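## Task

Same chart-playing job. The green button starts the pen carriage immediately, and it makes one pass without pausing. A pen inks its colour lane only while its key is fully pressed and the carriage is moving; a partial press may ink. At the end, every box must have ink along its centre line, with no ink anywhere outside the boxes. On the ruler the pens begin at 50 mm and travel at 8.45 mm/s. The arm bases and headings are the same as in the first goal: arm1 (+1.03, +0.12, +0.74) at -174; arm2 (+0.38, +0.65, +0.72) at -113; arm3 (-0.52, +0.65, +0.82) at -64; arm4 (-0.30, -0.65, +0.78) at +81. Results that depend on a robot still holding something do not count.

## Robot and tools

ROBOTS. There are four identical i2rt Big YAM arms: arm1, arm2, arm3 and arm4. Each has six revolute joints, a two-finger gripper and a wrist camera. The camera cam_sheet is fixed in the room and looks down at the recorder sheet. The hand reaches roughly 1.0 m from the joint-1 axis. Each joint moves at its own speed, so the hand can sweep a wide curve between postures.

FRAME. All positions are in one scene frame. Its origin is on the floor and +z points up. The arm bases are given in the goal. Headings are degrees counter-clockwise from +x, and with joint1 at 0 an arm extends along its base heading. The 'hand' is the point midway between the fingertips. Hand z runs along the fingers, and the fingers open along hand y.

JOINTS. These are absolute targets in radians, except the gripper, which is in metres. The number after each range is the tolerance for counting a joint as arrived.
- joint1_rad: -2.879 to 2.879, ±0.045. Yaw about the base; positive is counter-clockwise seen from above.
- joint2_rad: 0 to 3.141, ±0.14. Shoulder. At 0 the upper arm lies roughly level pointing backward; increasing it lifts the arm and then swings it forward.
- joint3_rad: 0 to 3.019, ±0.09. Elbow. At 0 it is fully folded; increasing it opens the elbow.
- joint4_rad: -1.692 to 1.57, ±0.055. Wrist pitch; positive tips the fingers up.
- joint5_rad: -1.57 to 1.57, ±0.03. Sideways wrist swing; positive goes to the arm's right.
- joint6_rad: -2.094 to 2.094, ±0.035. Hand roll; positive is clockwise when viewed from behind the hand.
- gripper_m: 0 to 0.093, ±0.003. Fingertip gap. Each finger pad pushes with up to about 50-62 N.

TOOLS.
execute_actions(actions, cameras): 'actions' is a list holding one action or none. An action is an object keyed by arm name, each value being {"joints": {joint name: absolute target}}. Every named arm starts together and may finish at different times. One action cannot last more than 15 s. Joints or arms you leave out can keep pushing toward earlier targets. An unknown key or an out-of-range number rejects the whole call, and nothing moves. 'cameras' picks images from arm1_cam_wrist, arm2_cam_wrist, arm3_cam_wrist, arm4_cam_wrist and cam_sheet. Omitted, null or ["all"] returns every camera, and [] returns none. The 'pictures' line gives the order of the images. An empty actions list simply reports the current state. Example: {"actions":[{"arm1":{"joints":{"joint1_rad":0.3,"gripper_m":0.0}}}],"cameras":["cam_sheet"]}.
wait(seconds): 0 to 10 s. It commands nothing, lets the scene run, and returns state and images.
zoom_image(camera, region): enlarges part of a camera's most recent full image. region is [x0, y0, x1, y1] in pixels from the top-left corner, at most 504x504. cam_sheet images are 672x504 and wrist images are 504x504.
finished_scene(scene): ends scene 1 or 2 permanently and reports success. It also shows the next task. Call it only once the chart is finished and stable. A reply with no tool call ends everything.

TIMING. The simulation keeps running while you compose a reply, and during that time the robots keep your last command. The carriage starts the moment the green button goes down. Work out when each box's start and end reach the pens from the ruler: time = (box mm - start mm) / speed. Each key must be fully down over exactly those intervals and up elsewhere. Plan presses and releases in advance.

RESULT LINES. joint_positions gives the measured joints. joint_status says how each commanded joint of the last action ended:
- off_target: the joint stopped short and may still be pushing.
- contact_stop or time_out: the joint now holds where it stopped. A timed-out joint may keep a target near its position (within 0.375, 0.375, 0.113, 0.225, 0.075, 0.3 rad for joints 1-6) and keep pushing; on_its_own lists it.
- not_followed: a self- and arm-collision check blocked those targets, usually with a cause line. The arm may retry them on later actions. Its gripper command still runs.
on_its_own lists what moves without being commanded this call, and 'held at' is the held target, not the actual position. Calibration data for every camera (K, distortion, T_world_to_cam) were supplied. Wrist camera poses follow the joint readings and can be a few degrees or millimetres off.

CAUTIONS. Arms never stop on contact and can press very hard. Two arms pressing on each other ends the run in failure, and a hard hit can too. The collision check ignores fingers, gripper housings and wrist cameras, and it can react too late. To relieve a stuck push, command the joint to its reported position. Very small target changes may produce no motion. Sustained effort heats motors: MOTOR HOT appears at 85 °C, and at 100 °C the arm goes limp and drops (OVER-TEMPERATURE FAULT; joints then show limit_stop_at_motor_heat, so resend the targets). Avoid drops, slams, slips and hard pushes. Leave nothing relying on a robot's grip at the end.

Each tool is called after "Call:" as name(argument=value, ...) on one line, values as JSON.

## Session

Call:
execute_actions(actions=[])

Scene clock: 0.00 s.
Motor temperatures (°C, as the motors report them): arm1=[24 26 24 22 23 22] | arm2=[25 25 26 23 23 25] | arm3=[24 25 24 23 22 23] | arm4=[24 22 24 25 25 26]
arm1.joint_positions: joint1_rad=+0.863 joint2_rad=+0.265 joint3_rad=+1.444 joint4_rad=-1.449 joint5_rad=-0.265 joint6_rad=-0.510 gripper_m=+0.094
arm1.joint_status: not commanded
arm1.hand: x=+1.0379 y=+0.0524 z=+1.3202 quat_wxyz=(-0.237, -0.530, -0.589, +0.562) (m; scene frame)
arm2.joint_positions: joint1_rad=-0.773 joint2_rad=+0.349 joint3_rad=+1.332 joint4_rad=-1.518 joint5_rad=+0.281 joint6_rad=-0.197 gripper_m=+0.095
arm2.joint_status: not commanded
arm2.hand: x=+0.2661 y=+0.6544 z=+1.2443 quat_wxyz=(+0.075, -0.842, -0.182, +0.502) (m; scene frame)
arm3.joint_positions: joint1_rad=-0.293 joint2_rad=+0.292 joint3_rad=+1.591 joint4_rad=-1.596 joint5_rad=-0.155 joint6_rad=-0.362 gripper_m=+0.095
arm3.joint_status: not commanded
arm3.hand: x=-0.4892 y=+0.6437 z=+1.4220 quat_wxyz=(-0.421, -0.361, -0.715, +0.425) (m; scene frame)
arm4.joint_positions: joint1_rad=-0.546 joint2_rad=+0.257 joint3_rad=+1.695 joint4_rad=-1.572 joint5_rad=+0.226 joint6_rad=-0.774 gripper_m=+0.094
arm4.joint_status: not commanded
arm4.hand: x=-0.2935 y=-0.7033 z=+1.4206 quat_wxyz=(-0.657, +0.499, -0.562, +0.052) (m; scene frame)
pictures: arm1_cam_wrist, arm2_cam_wrist, arm3_cam_wrist, arm4_cam_wrist, cam_sheet
camera_calibration (this result's frames):
arm1_cam_wrist: T_world_to_cam=[[-0.896422, 0.171084, 0.408848, 0.388163], [-0.0959248, 0.82573, -0.555849, 0.79054], [-0.432695, -0.537495, -0.723792, 1.56017], [0, 0, 0, 1]] pos_world=[1.09887, 0.1194, 1.40996]
arm2_cam_wrist: T_world_to_cam=[[-0.253082, 0.910869, 0.325986, -0.932681], [0.851147, 0.369815, -0.372541, 0.00328547], [-0.45989, 0.183179, -0.868876, 1.20522], [0, 0, 0, 1]] pos_world=[0.31543, 0.627564, 1.35246]
arm3_cam_wrist: T_world_to_cam=[[-0.877269, -0.382387, 0.290135, -0.593432], [-0.47973, 0.67828, -0.556593, 0.12647], [0.0160408, -0.627468, -0.778477, 1.6392], [0, 0, 0, 1]] pos_world=[-0.486222, 0.715844, 1.51865]
arm4_cam_wrist: T_world_to_cam=[[0.50626, -0.502003, 0.701209, -1.20063], [-0.182536, -0.857063, -0.481793, 0.0342263], [0.842841, 0.115917, -0.52553, 1.19669], [0, 0, 0, 1]] pos_world=[-0.394542, -0.712103, 1.48728]
Images, in order (width x height): arm1_cam_wrist 504x504, arm2_cam_wrist 504x504, arm3_cam_wrist 504x504, arm4_cam_wrist 504x504, cam_sheet 672x504.

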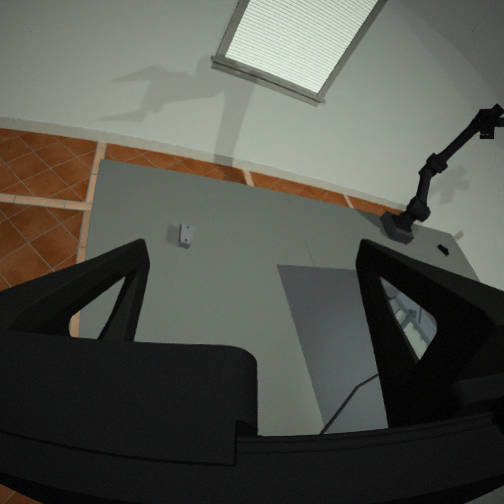

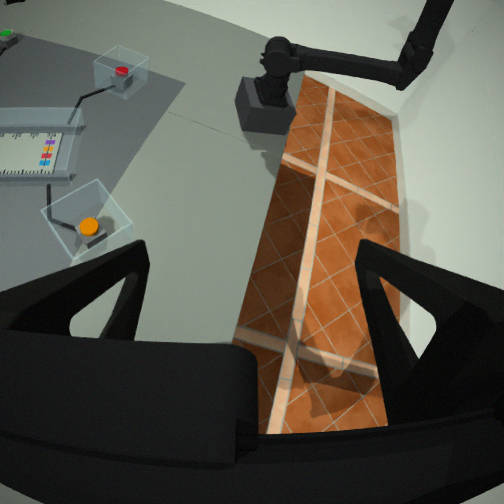

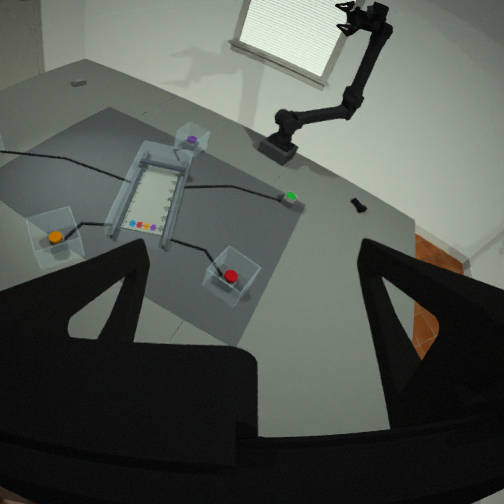

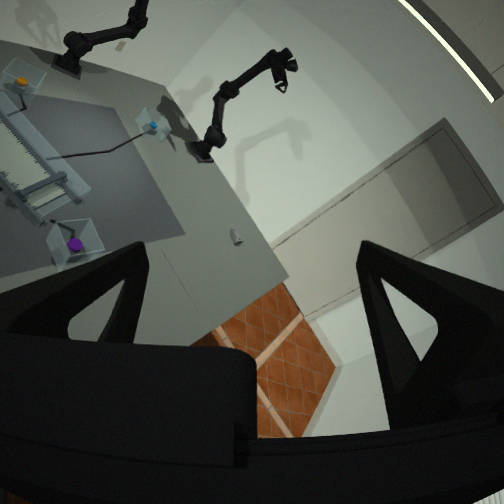

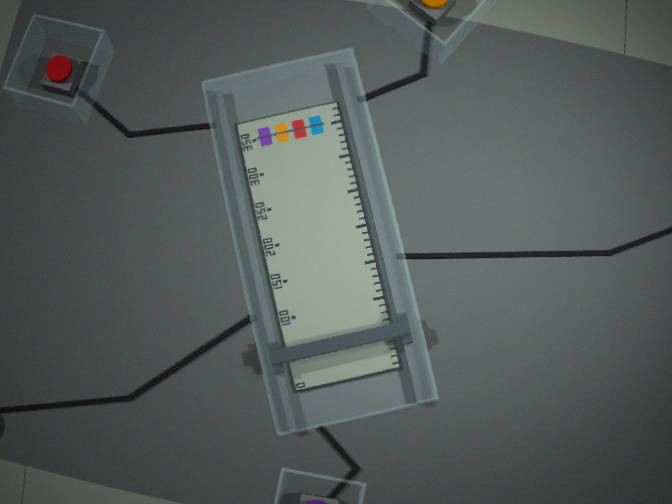

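Call:
zoom_image(camera="cam_sheet", region=[230, 90, 360, 200])

Call:
zoom_image(camera="cam_sheet", region=[200, 80, 460, 420])

Region (230, 90, 360, 200) of cam_sheet's 672x504 image, scaled by 3.877, with more detail than that image has; it fills the top 426 rows of this view, and the rest is white.

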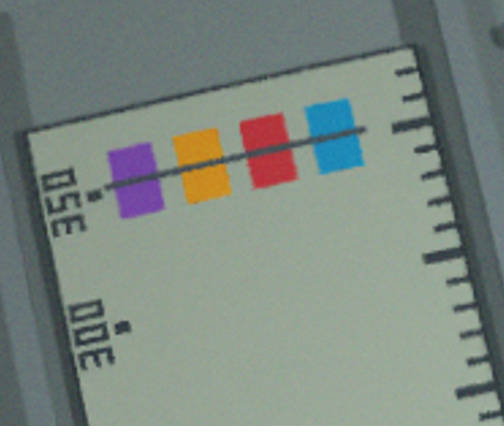

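Region (200, 80, 460, 420) of cam_sheet's 672x504 image, scaled by 1.482, with more detail than that image has; it fills the left 385 columns of this view, and the rest is white.

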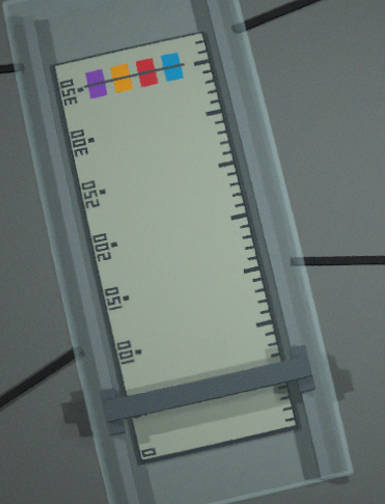

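Call:
execute_actions(actions=[{"arm1":{"joints":{"joint1_rad":-0.21,"joint2_rad":1.46,"joint3_rad":1.25,"joint4_rad":-1.345,"joint5_rad":0,"joint6_rad":0,"gripper_m":0}},"arm2":{"joints":{"joint1_rad":-0.49,"joint2_rad":1.375,"joint3_rad":1.14,"joint4_rad":-1.31,"joint5_rad":0,"joint6_rad":0,"gripper_m":0}},"arm3":{"joints":{"joint1_rad":-0.283,"joint2_rad":1.595,"joint3_rad":1.095,"joint4_rad":-1.06,"joint5_rad":0,"joint6_rad":0,"gripper_m":0}},"arm4":{"joints":{"joint1_rad":-0.656,"joint2_rad":1.522,"joint3_rad":1.17,"joint4_rad":-1.2,"joint5_rad":0,"joint6_rad":0,"gripper_m":0}}}])

Scene clock: 20.00 s.
Motor temperatures (°C, as the motors report them): arm1=[24 26 25 22 23 22] | arm2=[25 26 28 23 23 25] | arm3=[24 25 24 23 22 23] | arm4=[24 23 25 26 25 26]
arm1.joint_positions: joint1_rad=-0.217 joint2_rad=+1.458 joint3_rad=+1.245 joint4_rad=-1.352 joint5_rad=-0.001 joint6_rad=-0.008 gripper_m=+0.000
arm1.joint_status: all done
arm1.hand: x=+0.6115 y=+0.1687 z=+0.9240 quat_wxyz=(+0.000, -0.999, +0.053, +0.004) (m; scene frame)
arm2.joint_positions: joint1_rad=-0.494 joint2_rad=+1.365 joint3_rad=+1.145 joint4_rad=-1.322 joint5_rad=+0.003 joint6_rad=-0.008 gripper_m=+0.001
arm2.joint_status: all done
arm2.hand: x=+0.0736 y=+0.4094 z=+0.9119 quat_wxyz=(-0.002, -0.943, -0.331, +0.017) (m; scene frame)
arm3.joint_positions: joint1_rad=-0.293 joint2_rad=+1.594 joint3_rad=+1.090 joint4_rad=-1.071 joint5_rad=-0.003 joint6_rad=-0.012 gripper_m=+0.001
arm3.joint_status: all done
arm3.hand: x=-0.4535 y=+0.2239 z=+0.9005 quat_wxyz=(+0.000, -0.646, -0.763, +0.001) (m; scene frame)
arm4.joint_positions: joint1_rad=-0.658 joint2_rad=+1.527 joint3_rad=+1.144 joint4_rad=-1.202 joint5_rad=+0.002 joint6_rad=-0.008 gripper_m=+0.001
arm4.joint_status: all done
arm4.hand: x=+0.0067 y=-0.3576 z=+0.9043 quat_wxyz=(+0.007, +0.376, -0.927, +0.004) (m; scene frame)
pictures: arm1_cam_wrist, arm2_cam_wrist, arm3_cam_wrist, arm4_cam_wrist, cam_sheet
camera_calibration (this result's frames):
arm1_cam_wrist: T_world_to_cam=[[0.101895, 0.994543, -0.0224119, -0.202878], [0.814775, -0.0705092, 0.575473, -1.01765], [0.570752, -0.0768987, -0.817513, 0.54675], [0, 0, 0, 1]] pos_world=[0.53777, 0.172062, 1.02806]
arm2_cam_wrist: T_world_to_cam=[[-0.64721, 0.762303, -0.0037763, -0.259336], [0.632147, 0.539461, 0.556212, -0.766344], [0.426039, 0.357599, -0.831032, 0.701629], [0, 0, 0, 1]] pos_world=[0.0176763, 0.360203, 1.00835]
arm3_cam_wrist: T_world_to_cam=[[-0.988173, -0.153286, -0.00430297, -0.407707], [-0.125054, 0.7893, 0.601138, -0.768488], [-0.0887495, 0.594566, -0.799134, 0.66673], [0, 0, 0, 1]] pos_world=[-0.439816, 0.147657, 0.993019]
arm4_cam_wrist: T_world_to_cam=[[0.684808, -0.728695, -0.00648437, -0.259365], [-0.576285, -0.54698, 0.607214, -0.734665], [-0.44602, -0.412088, -0.794512, 0.695291], [0, 0, 0, 1]] pos_world=[0.0643527, -0.304324, 0.996834]
Images, in order (width x height): arm1_cam_wrist 504x504, arm2_cam_wrist 504x504, arm3_cam_wrist 504x504, arm4_cam_wrist 504x504, cam_sheet 672x504.

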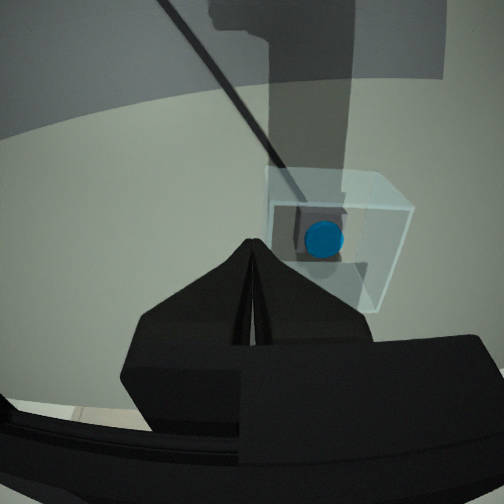

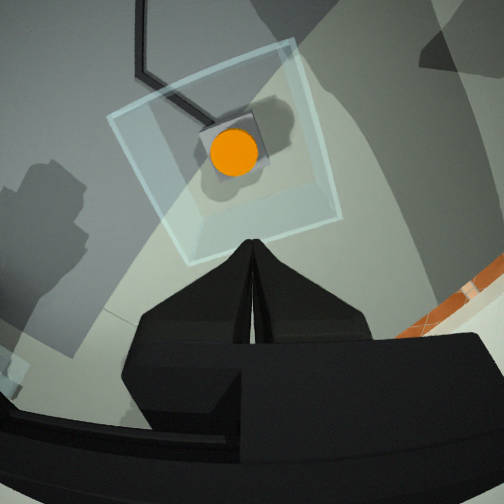

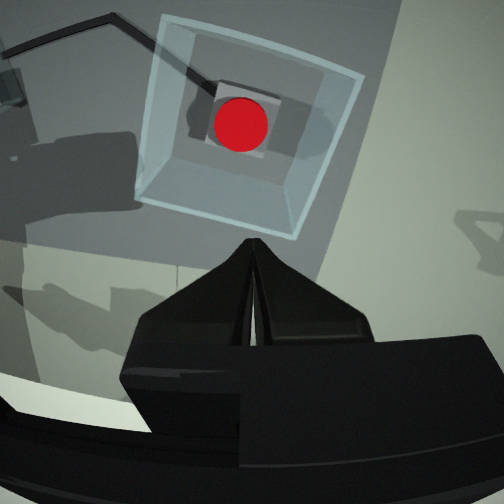

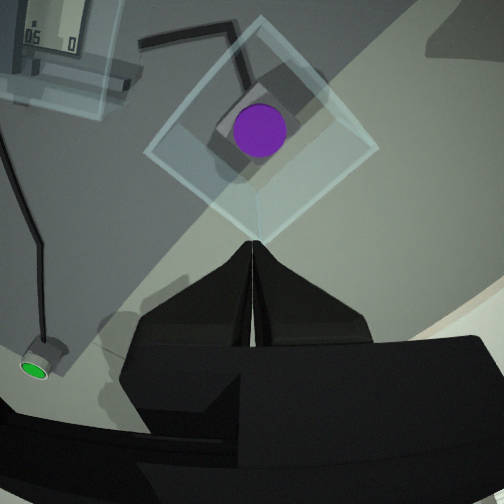

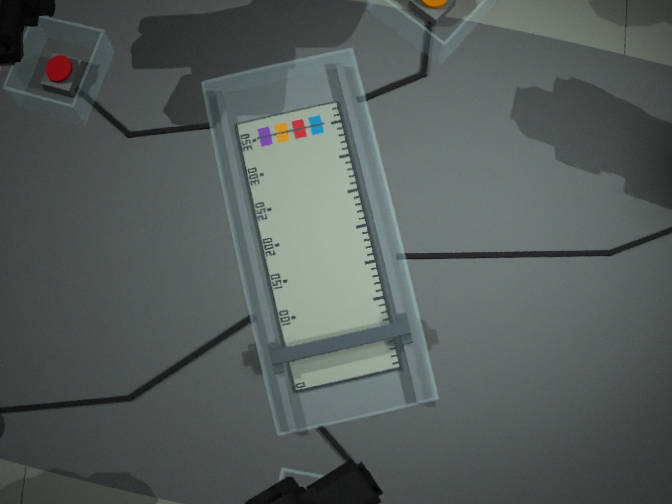

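Call:
execute_actions(actions=[{"arm1":{"joints":{"joint1_rad":-0.445,"joint2_rad":1.12,"joint3_rad":0.762,"joint4_rad":-0.875}},"arm2":{"joints":{"joint1_rad":-0.453,"joint2_rad":1.30,"joint3_rad":0.93,"joint4_rad":-0.93}},"arm3":{"joints":{"joint1_rad":-0.263,"joint2_rad":1.62,"joint3_rad":1.025,"joint4_rad":-0.722}},"arm4":{"joints":{"joint1_rad":-0.68,"joint2_rad":1.52,"joint3_rad":1.02,"joint4_rad":-0.835}}}], cameras=["arm1_cam_wrist"])

Call:
execute_actions(actions=[{"arm1":{"joints":{"joint2_rad":1.29}},"arm2":{"joints":{"joint2_rad":1.455}},"arm3":{"joints":{"joint2_rad":1.775}},"arm4":{"joints":{"joint2_rad":1.645}}}])

Scene clock: 41.43 s.
Motor temperatures (°C, as the motors report them): arm1=[24 26 27 22 23 22] | arm2=[25 26 29 23 23 25] | arm3=[24 26 26 23 22 23] | arm4=[24 23 28 25 25 26]
arm1.joint_positions: joint1_rad=-0.453 joint2_rad=+1.112 joint3_rad=+0.756 joint4_rad=-0.892 joint5_rad=+0.001 joint6_rad=-0.006 gripper_m=+0.000
arm1.joint_status: all done
arm1.hand: x=+0.7007 y=+0.2415 z=+0.8699 quat_wxyz=(+0.029, -0.972, +0.170, +0.159) (m; scene frame)
arm2.joint_positions: joint1_rad=-0.455 joint2_rad=+1.307 joint3_rad=+0.935 joint4_rad=-0.949 joint5_rad=+0.003 joint6_rad=-0.008 gripper_m=+0.001
arm2.joint_status: all done
arm2.hand: x=+0.0719 y=+0.3879 z=+0.8629 quat_wxyz=(-0.041, -0.929, -0.347, +0.121) (m; scene frame)
arm3.joint_positions: joint1_rad=-0.267 joint2_rad=+1.609 joint3_rad=+1.024 joint4_rad=-0.736 joint5_rad=-0.003 joint6_rad=-0.012 gripper_m=+0.001
arm3.joint_status: all done
arm3.hand: x=-0.4337 y=+0.1750 z=+0.8807 quat_wxyz=(-0.096, -0.631, -0.765, +0.083) (m; scene frame)
arm4.joint_positions: joint1_rad=-0.677 joint2_rad=+1.524 joint3_rad=+1.003 joint4_rad=-0.847 joint5_rad=+0.001 joint6_rad=-0.007 gripper_m=+0.001
arm4.joint_status: all done
arm4.hand: x=+0.0335 y=-0.3435 z=+0.8621 quat_wxyz=(-0.094, +0.365, -0.925, -0.036) (m; scene frame)
pictures: arm1_cam_wrist
camera_calibration (this result's frames):
arm1_cam_wrist: T_world_to_cam=[[0.328212, 0.94446, -0.0164772, -0.437181], [0.905013, -0.309411, 0.291919, -0.812973], [0.270607, -0.110723, -0.956301, 0.796413], [0, 0, 0, 1]] pos_world=[0.663724, 0.249539, 0.991729]
Images, in order (width x height): arm1_cam_wrist 504x504.

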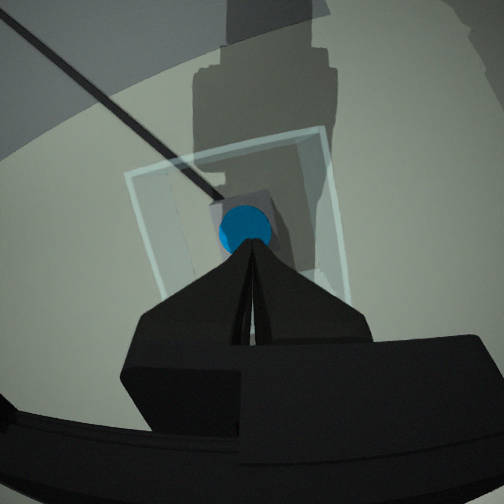

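Scene clock: 42.43 s.
Motor temperatures (°C, as the motors report them): arm1=[24 26 27 22 23 22] | arm2=[25 26 29 23 23 25] | arm3=[24 26 26 23 22 23] | arm4=[24 23 28 25 25 26]
arm1.joint_positions: joint1_rad=-0.453 joint2_rad=+1.294 joint3_rad=+0.756 joint4_rad=-0.889 joint5_rad=+0.001 joint6_rad=-0.006 gripper_m=+0.000
arm1.joint_status: all done
arm1.hand: x=+0.7046 y=+0.2400 z=+0.8102 quat_wxyz=(+0.013, -0.983, +0.171, +0.071) (m; scene frame)
arm2.joint_positions: joint1_rad=-0.455 joint2_rad=+1.455 joint3_rad=+0.935 joint4_rad=-0.946 joint5_rad=+0.003 joint6_rad=-0.008 gripper_m=+0.001
arm2.joint_status: all done
arm2.hand: x=+0.0735 y=+0.3896 z=+0.8063 quat_wxyz=(-0.016, -0.936, -0.349, +0.053) (m; scene frame)
arm3.joint_positions: joint1_rad=-0.267 joint2_rad=+1.786 joint3_rad=+1.024 joint4_rad=-0.732 joint5_rad=-0.003 joint6_rad=-0.012 gripper_m=+0.001
arm3.joint_status: all done
arm3.hand: x=-0.4374 y=+0.1933 z=+0.8004 quat_wxyz=(-0.030, -0.636, -0.771, +0.028) (m; scene frame)
arm4.joint_positions: joint1_rad=-0.677 joint2_rad=+1.658 joint3_rad=+1.003 joint4_rad=-0.843 joint5_rad=+0.001 joint6_rad=-0.007 gripper_m=+0.001
arm4.joint_status: all done
arm4.hand: x=+0.0263 y=-0.3502 z=+0.8051 quat_wxyz=(-0.033, +0.367, -0.930, -0.012) (m; scene frame)
pictures: arm1_cam_wrist, arm2_cam_wrist, arm3_cam_wrist, arm4_cam_wrist, cam_sheet
camera_calibration (this result's frames):
arm1_cam_wrist: T_world_to_cam=[[0.331283, 0.943333, -0.0193324, -0.437687], [0.841416, -0.286096, 0.458441, -0.8952], [0.426932, -0.16814, -0.888515, 0.58674], [0, 0, 0, 1]] pos_world=[0.647736, 0.255426, 0.923262]
arm2_cam_wrist: T_world_to_cam=[[-0.676737, 0.736224, -0.0010907, -0.234521], [0.64111, 0.590036, 0.490751, -0.664475], [0.361946, 0.33141, -0.871299, 0.668398], [0, 0, 0, 1]] pos_world=[0.0253688, 0.34321, 0.908211]
arm3_cam_wrist: T_world_to_cam=[[-0.983874, -0.178832, -0.0033671, -0.390905], [-0.152889, 0.831072, 0.534738, -0.649287], [-0.0928301, 0.526629, -0.845011, 0.654425], [0, 0, 0, 1]] pos_world=[-0.423119, 0.125058, 0.898879]
arm4_cam_wrist: T_world_to_cam=[[0.671252, -0.741185, -0.0080282, -0.270739], [-0.623044, -0.570059, 0.535582, -0.608308], [-0.401542, -0.354509, -0.844445, 0.687441], [0, 0, 0, 1]] pos_world=[0.0787685, -0.303736, 0.904131]
Images, in order (width x height): arm1_cam_wrist 504x504, arm2_cam_wrist 504x504, arm3_cam_wrist 504x504, arm4_cam_wrist 504x504, cam_sheet 672x504.

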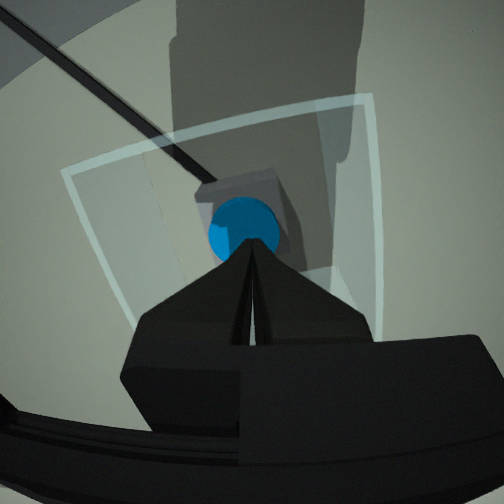

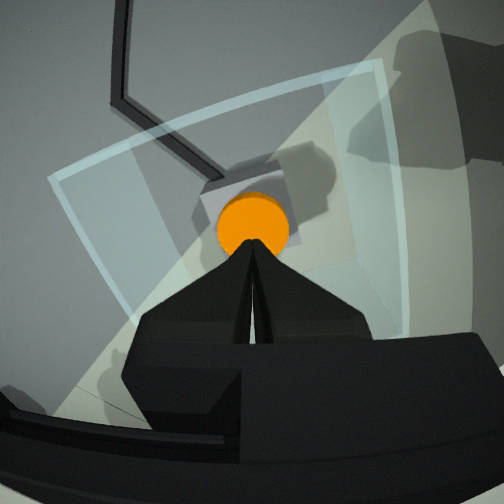

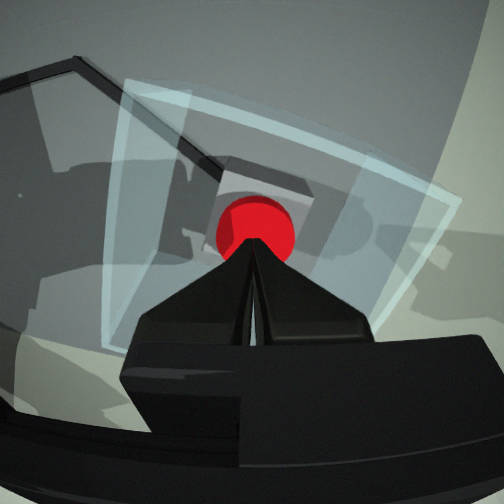

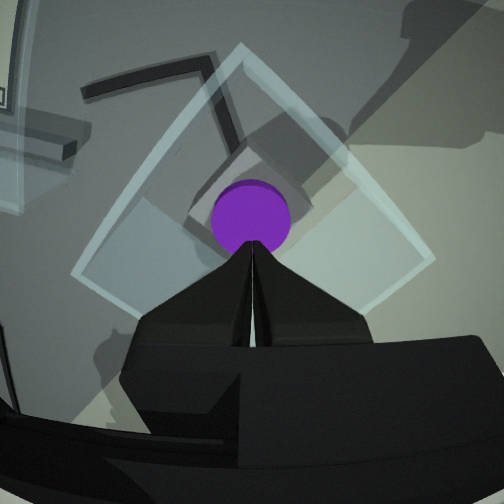

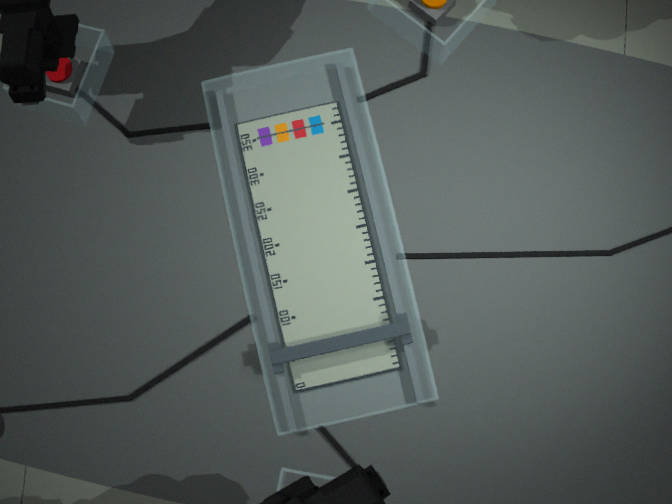

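Call:
execute_actions(actions=[{"arm1":{"joints":{"joint2_rad":1.52}},"arm2":{"joints":{"joint2_rad":1.635}},"arm3":{"joints":{"joint2_rad":1.94}},"arm4":{"joints":{"joint2_rad":1.81,"joint4_rad":-0.80}}}])

Call:
execute_actions(actions=[{"arm1":{"joints":{"joint2_rad":1.32}},"arm2":{"joints":{"joint2_rad":1.455}},"arm3":{"joints":{"joint2_rad":1.775}},"arm4":{"joints":{"joint2_rad":1.45}}}], cameras=[])

Call:
execute_actions(actions=[{"arm4":{"joints":{"joint1_rad":0.70,"joint2_rad":1.43,"joint3_rad":0.97,"joint4_rad":-1.10}}}], cameras=["arm4_cam_wrist"])

Scene clock: 46.20 s.
Motor temperatures (°C, as the motors report them): arm1=[24 26 27 22 23 22] | arm2=[25 26 29 23 23 25] | arm3=[24 26 26 23 22 23] | arm4=[24 23 28 25 25 26]
arm1.joint_positions: joint1_rad=-0.453 joint2_rad=+1.452 joint3_rad=+0.783 joint4_rad=-0.886 joint5_rad=+0.001 joint6_rad=-0.006 gripper_m=+0.000
arm1.joint_status: all done
arm1.hand: x=+0.7036 y=+0.2405 z=+0.7679 quat_wxyz=(+0.002, -0.985, +0.172, +0.008) (m; scene frame)
arm2.joint_positions: joint1_rad=-0.455 joint2_rad=+1.575 joint3_rad=+0.948 joint4_rad=-0.940 joint5_rad=+0.003 joint6_rad=-0.008 gripper_m=+0.001
arm2.joint_status: all done
arm2.hand: x=+0.0740 y=+0.3903 z=+0.7651 quat_wxyz=(+0.001, -0.937, -0.349, +0.005) (m; scene frame)
arm3.joint_positions: joint1_rad=-0.267 joint2_rad=+1.858 joint3_rad=+1.038 joint4_rad=-0.728 joint5_rad=-0.003 joint6_rad=-0.012 gripper_m=+0.001
arm3.joint_status: all done
arm3.hand: x=-0.4381 y=+0.1965 z=+0.7730 quat_wxyz=(-0.010, -0.636, -0.771, +0.010) (m; scene frame)
arm4.joint_positions: joint1_rad=-0.677 joint2_rad=+1.749 joint3_rad=+1.029 joint4_rad=-0.806 joint5_rad=+0.002 joint6_rad=-0.007 gripper_m=+0.001
arm4.joint_status: all done
arm4.hand: x=+0.0344 y=-0.3428 z=+0.7748 quat_wxyz=(-0.021, +0.367, -0.930, -0.007) (m; scene frame)
pictures: arm1_cam_wrist, arm2_cam_wrist, arm3_cam_wrist, arm4_cam_wrist, cam_sheet
camera_calibration (this result's frames):
arm1_cam_wrist: T_world_to_cam=[[0.333739, 0.942441, -0.0205988, -0.439135], [0.779685, -0.26369, 0.567943, -0.920847], [0.529821, -0.205605, -0.82281, 0.435881], [0, 0, 0, 1]] pos_world=[0.633588, 0.26066, 0.872589]
arm2_cam_wrist: T_world_to_cam=[[-0.675956, 0.736926, -0.00485253, -0.232138], [0.600457, 0.554571, 0.57611, -0.693457], [0.427242, 0.386511, -0.817358, 0.564473], [0, 0, 0, 1]] pos_world=[0.0183098, 0.337464, 0.859758]
arm3_cam_wrist: T_world_to_cam=[[-0.983957, -0.178368, -0.0037725, -0.390898], [-0.147568, 0.801803, 0.579082, -0.663634], [-0.100265, 0.570348, -0.815261, 0.594655], [0, 0, 0, 1]] pos_world=[-0.422935, 0.12322, 0.867623]
arm4_cam_wrist: T_world_to_cam=[[0.670805, -0.741597, -0.00742021, -0.271542], [-0.612511, -0.559627, 0.558254, -0.597179], [-0.418152, -0.369935, -0.829637, 0.651588], [0, 0, 0, 1]] pos_world=[0.0888356, -0.294528, 0.871945]
Images, in order (width x height): arm1_cam_wrist 504x504, arm2_cam_wrist 504x504, arm3_cam_wrist 504x504, arm4_cam_wrist 504x504, cam_sheet 672x504.

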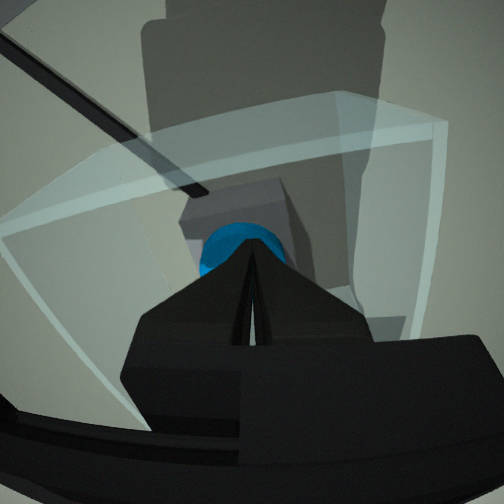

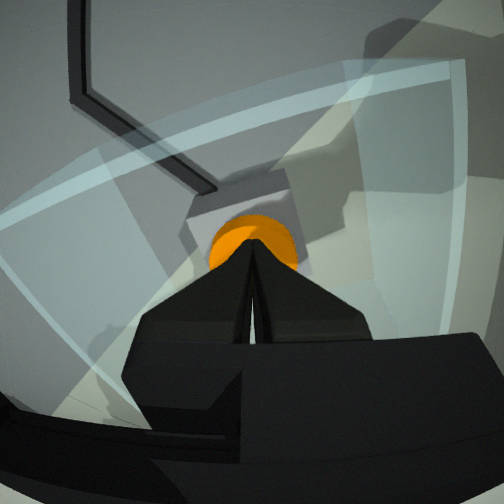

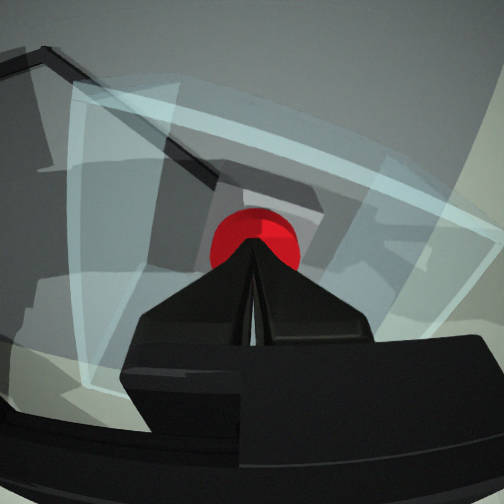

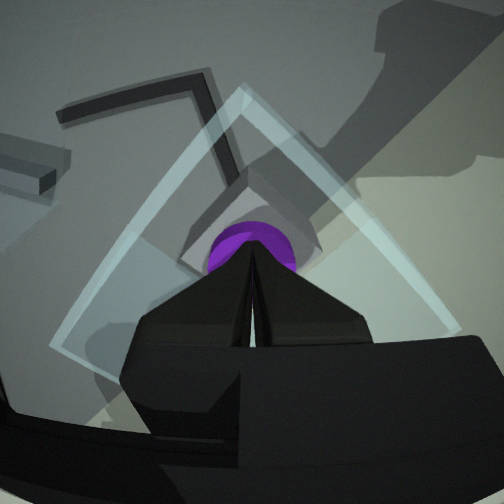

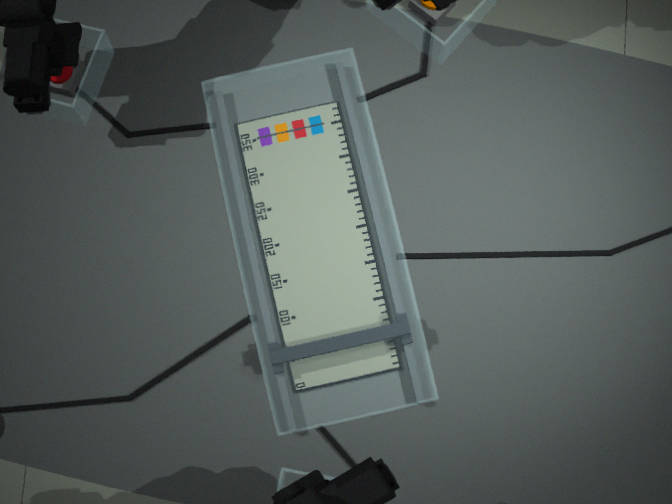

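Scene clock: 47.50 s.
Motor temperatures (°C, as the motors report them): arm1=[24 26 27 22 23 22] | arm2=[25 26 29 23 23 25] | arm3=[24 26 26 23 22 23] | arm4=[24 23 28 25 25 26]
arm1.joint_positions: joint1_rad=-0.453 joint2_rad=+1.315 joint3_rad=+0.762 joint4_rad=-0.883 joint5_rad=+0.001 joint6_rad=-0.006 gripper_m=+0.000
arm1.joint_status: all done
arm1.hand: x=+0.7021 y=+0.2410 z=+0.8056 quat_wxyz=(+0.013, -0.983, +0.172, +0.066) (m; scene frame)
arm2.joint_positions: joint1_rad=-0.455 joint2_rad=+1.453 joint3_rad=+0.938 joint4_rad=-0.939 joint5_rad=+0.003 joint6_rad=-0.008 gripper_m=+0.001
arm2.joint_status: all done
arm2.hand: x=+0.0710 y=+0.3875 z=+0.8085 quat_wxyz=(-0.018, -0.935, -0.349, +0.059) (m; scene frame)
arm3.joint_positions: joint1_rad=-0.267 joint2_rad=+1.780 joint3_rad=+1.029 joint4_rad=-0.727 joint5_rad=-0.003 joint6_rad=-0.012 gripper_m=+0.001
arm3.joint_status: all done
arm3.hand: x=-0.4364 y=+0.1884 z=+0.8050 quat_wxyz=(-0.037, -0.635, -0.771, +0.033) (m; scene frame)
arm4.joint_positions: joint1_rad=-0.677 joint2_rad=+1.445 joint3_rad=+1.004 joint4_rad=-0.805 joint5_rad=+0.002 joint6_rad=-0.007 gripper_m=+0.001
arm4.joint_status: all done
arm4.hand: x=+0.0431 y=-0.3347 z=+0.9001 quat_wxyz=(-0.151, +0.362, -0.918, -0.058) (m; scene frame)
pictures: none
No camera images: the call's "cameras" was empty. Leave "cameras" out to get every camera's image.

Scene clock: 49.23 s.
Motor temperatures (°C, as the motors report them): arm1=[24 26 27 22 23 22] | arm2=[25 26 29 23 23 25] | arm3=[24 26 26 23 22 23] | arm4=[24 23 28 25 25 26]
arm1.joint_positions: joint1_rad=-0.453 joint2_rad=+1.315 joint3_rad=+0.762 joint4_rad=-0.883 joint5_rad=+0.001 joint6_rad=-0.006 gripper_m=+0.000
arm1.joint_status: not commanded
arm1.hand: x=+0.7021 y=+0.2410 z=+0.8056 quat_wxyz=(+0.013, -0.983, +0.172, +0.066) (m; scene frame)
arm2.joint_positions: joint1_rad=-0.455 joint2_rad=+1.453 joint3_rad=+0.938 joint4_rad=-0.939 joint5_rad=+0.003 joint6_rad=-0.008 gripper_m=+0.001
arm2.joint_status: not commanded
arm2.hand: x=+0.0710 y=+0.3875 z=+0.8085 quat_wxyz=(-0.018, -0.935, -0.349, +0.059) (m; scene frame)
arm3.joint_positions: joint1_rad=-0.267 joint2_rad=+1.780 joint3_rad=+1.029 joint4_rad=-0.727 joint5_rad=-0.003 joint6_rad=-0.012 gripper_m=+0.001
arm3.joint_status: not commanded
arm3.hand: x=-0.4364 y=+0.1884 z=+0.8050 quat_wxyz=(-0.037, -0.635, -0.771, +0.033) (m; scene frame)
arm4.joint_positions: joint1_rad=+0.704 joint2_rad=+1.441 joint3_rad=+0.964 joint4_rad=-1.093 joint5_rad=-0.001 joint6_rad=-0.006 gripper_m=+0.001
arm4.joint_status: all done
arm4.hand: x=-0.4997 y=-0.3271 z=+0.8752 quat_wxyz=(+0.001, +0.875, -0.484, -0.001) (m; scene frame)
pictures: arm4_cam_wrist
camera_calibration (this result's frames):
arm4_cam_wrist: T_world_to_cam=[[0.855588, 0.51755, -0.0105212, 0.606003], [0.421954, -0.685491, 0.593344, -0.52658], [0.299873, -0.512098, -0.80488, 0.807974], [0, 0, 0, 1]] pos_world=[-0.538586, -0.260841, 0.969142]
Images, in order (width x height): arm4_cam_wrist 504x504.

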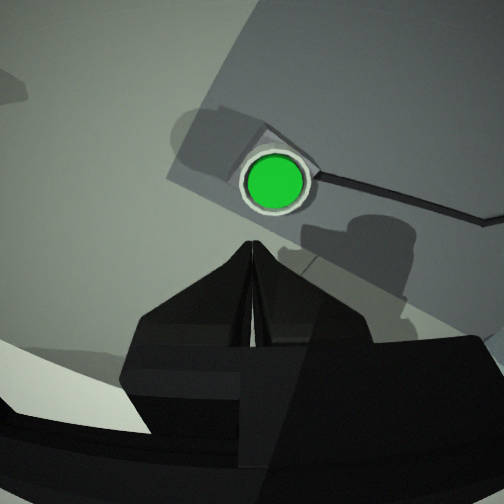

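Call:
execute_actions(actions=[{"arm1":{"joints":{"joint1_rad":-0.438,"joint4_rad":-0.935}},"arm2":{"joints":{"joint4_rad":-0.975}},"arm3":{"joints":{"joint2_rad":1.755,"joint4_rad":-0.755}},"arm4":{"joints":{"joint1_rad":0.655,"joint2_rad":1.485,"joint3_rad":0.82,"joint4_rad":-0.785}}}])

Scene clock: 54.07 s.
Motor temperatures (°C, as the motors report them): arm1=[24 26 27 22 23 22] | arm2=[25 26 29 23 23 25] | arm3=[24 26 26 23 22 23] | arm4=[24 23 28 25 25 26]
arm1.joint_positions: joint1_rad=-0.446 joint2_rad=+1.315 joint3_rad=+0.762 joint4_rad=-0.923 joint5_rad=+0.001 joint6_rad=-0.006 gripper_m=+0.000
arm1.joint_status: all done
arm1.hand: x=+0.7103 y=+0.2354 z=+0.8045 quat_wxyz=(+0.009, -0.985, +0.168, +0.047) (m; scene frame)
arm2.joint_positions: joint1_rad=-0.455 joint2_rad=+1.453 joint3_rad=+0.938 joint4_rad=-0.960 joint5_rad=+0.003 joint6_rad=-0.008 gripper_m=+0.001
arm2.joint_status: all done
arm2.hand: x=+0.0749 y=+0.3907 z=+0.8079 quat_wxyz=(-0.014, -0.936, -0.349, +0.049) (m; scene frame)
arm3.joint_positions: joint1_rad=-0.267 joint2_rad=+1.775 joint3_rad=+1.029 joint4_rad=-0.745 joint5_rad=-0.003 joint6_rad=-0.012 gripper_m=+0.001
arm3.joint_status: all done
arm3.hand: x=-0.4371 y=+0.1920 z=+0.8071 quat_wxyz=(-0.032, -0.636, -0.771, +0.029) (m; scene frame)
arm4.joint_positions: joint1_rad=+0.654 joint2_rad=+1.491 joint3_rad=+0.802 joint4_rad=-0.795 joint5_rad=-0.001 joint6_rad=-0.006 gripper_m=+0.001
arm4.joint_status: all done
arm4.hand: x=-0.4813 y=-0.3211 z=+0.8075 quat_wxyz=(-0.021, +0.862, -0.505, -0.038) (m; scene frame)
pictures: arm1_cam_wrist, arm2_cam_wrist, arm3_cam_wrist, arm4_cam_wrist, cam_sheet
camera_calibration (this result's frames):
arm1_cam_wrist: T_world_to_cam=[[0.325388, 0.945377, -0.0196157, -0.431368], [0.821332, -0.272292, 0.50127, -0.922115], [0.468548, -0.179218, -0.865069, 0.532676], [0, 0, 0, 1]] pos_world=[0.64814, 0.252186, 0.914568]
arm2_cam_wrist: T_world_to_cam=[[-0.676427, 0.736508, -0.00144379, -0.234295], [0.638181, 0.587098, 0.498037, -0.671336], [0.367656, 0.335964, -0.867155, 0.663363], [0, 0, 0, 1]] pos_world=[0.026061, 0.343834, 0.90925]
arm3_cam_wrist: T_world_to_cam=[[-0.98386, -0.178902, -0.00374418, -0.390456], [-0.153533, 0.833228, 0.531186, -0.649539], [-0.0919103, 0.523188, -0.847247, 0.663677], [0, 0, 0, 1]] pos_world=[-0.422881, 0.124133, 0.905863]
arm4_cam_wrist: T_world_to_cam=[[0.880139, 0.474578, -0.0114209, 0.585151], [0.409998, -0.747804, 0.522198, -0.458325], [0.239283, -0.464289, -0.852748, 0.775825], [0, 0, 0, 1]] pos_world=[-0.512744, -0.260231, 0.907602]
Images, in order (width x height): arm1_cam_wrist 504x504, arm2_cam_wrist 504x504, arm3_cam_wrist 504x504, arm4_cam_wrist 504x504, cam_sheet 672x504.

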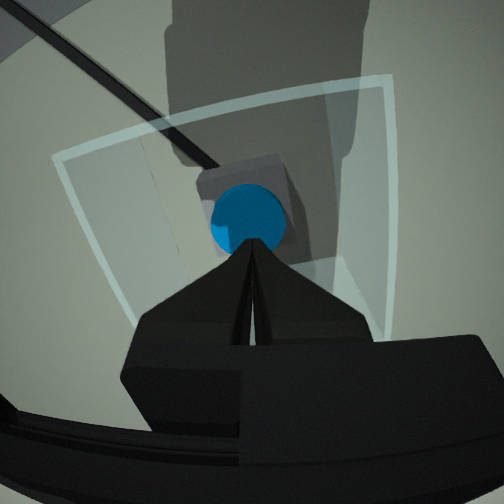

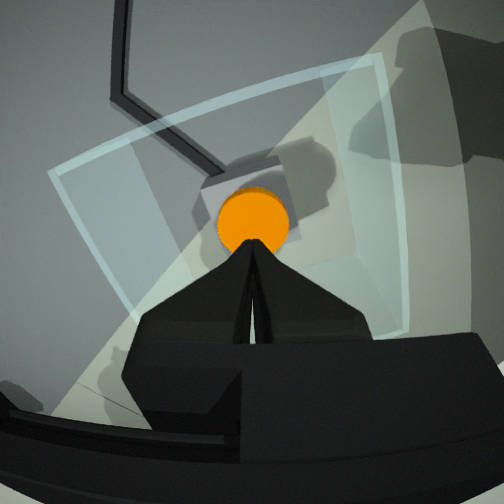

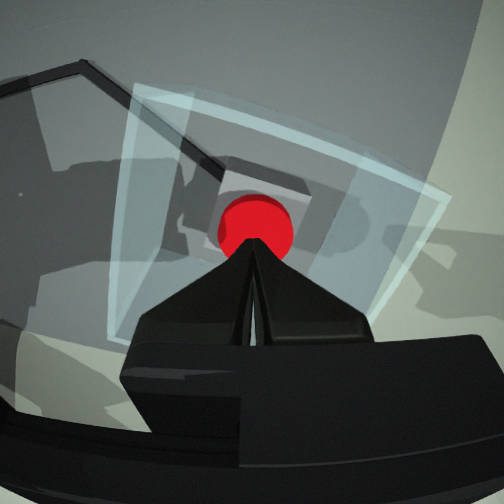

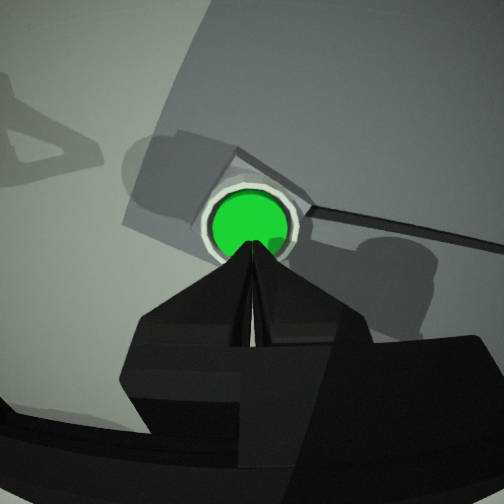

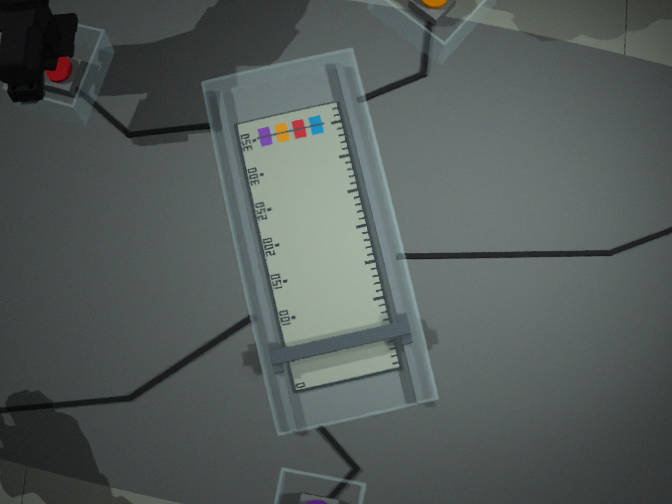

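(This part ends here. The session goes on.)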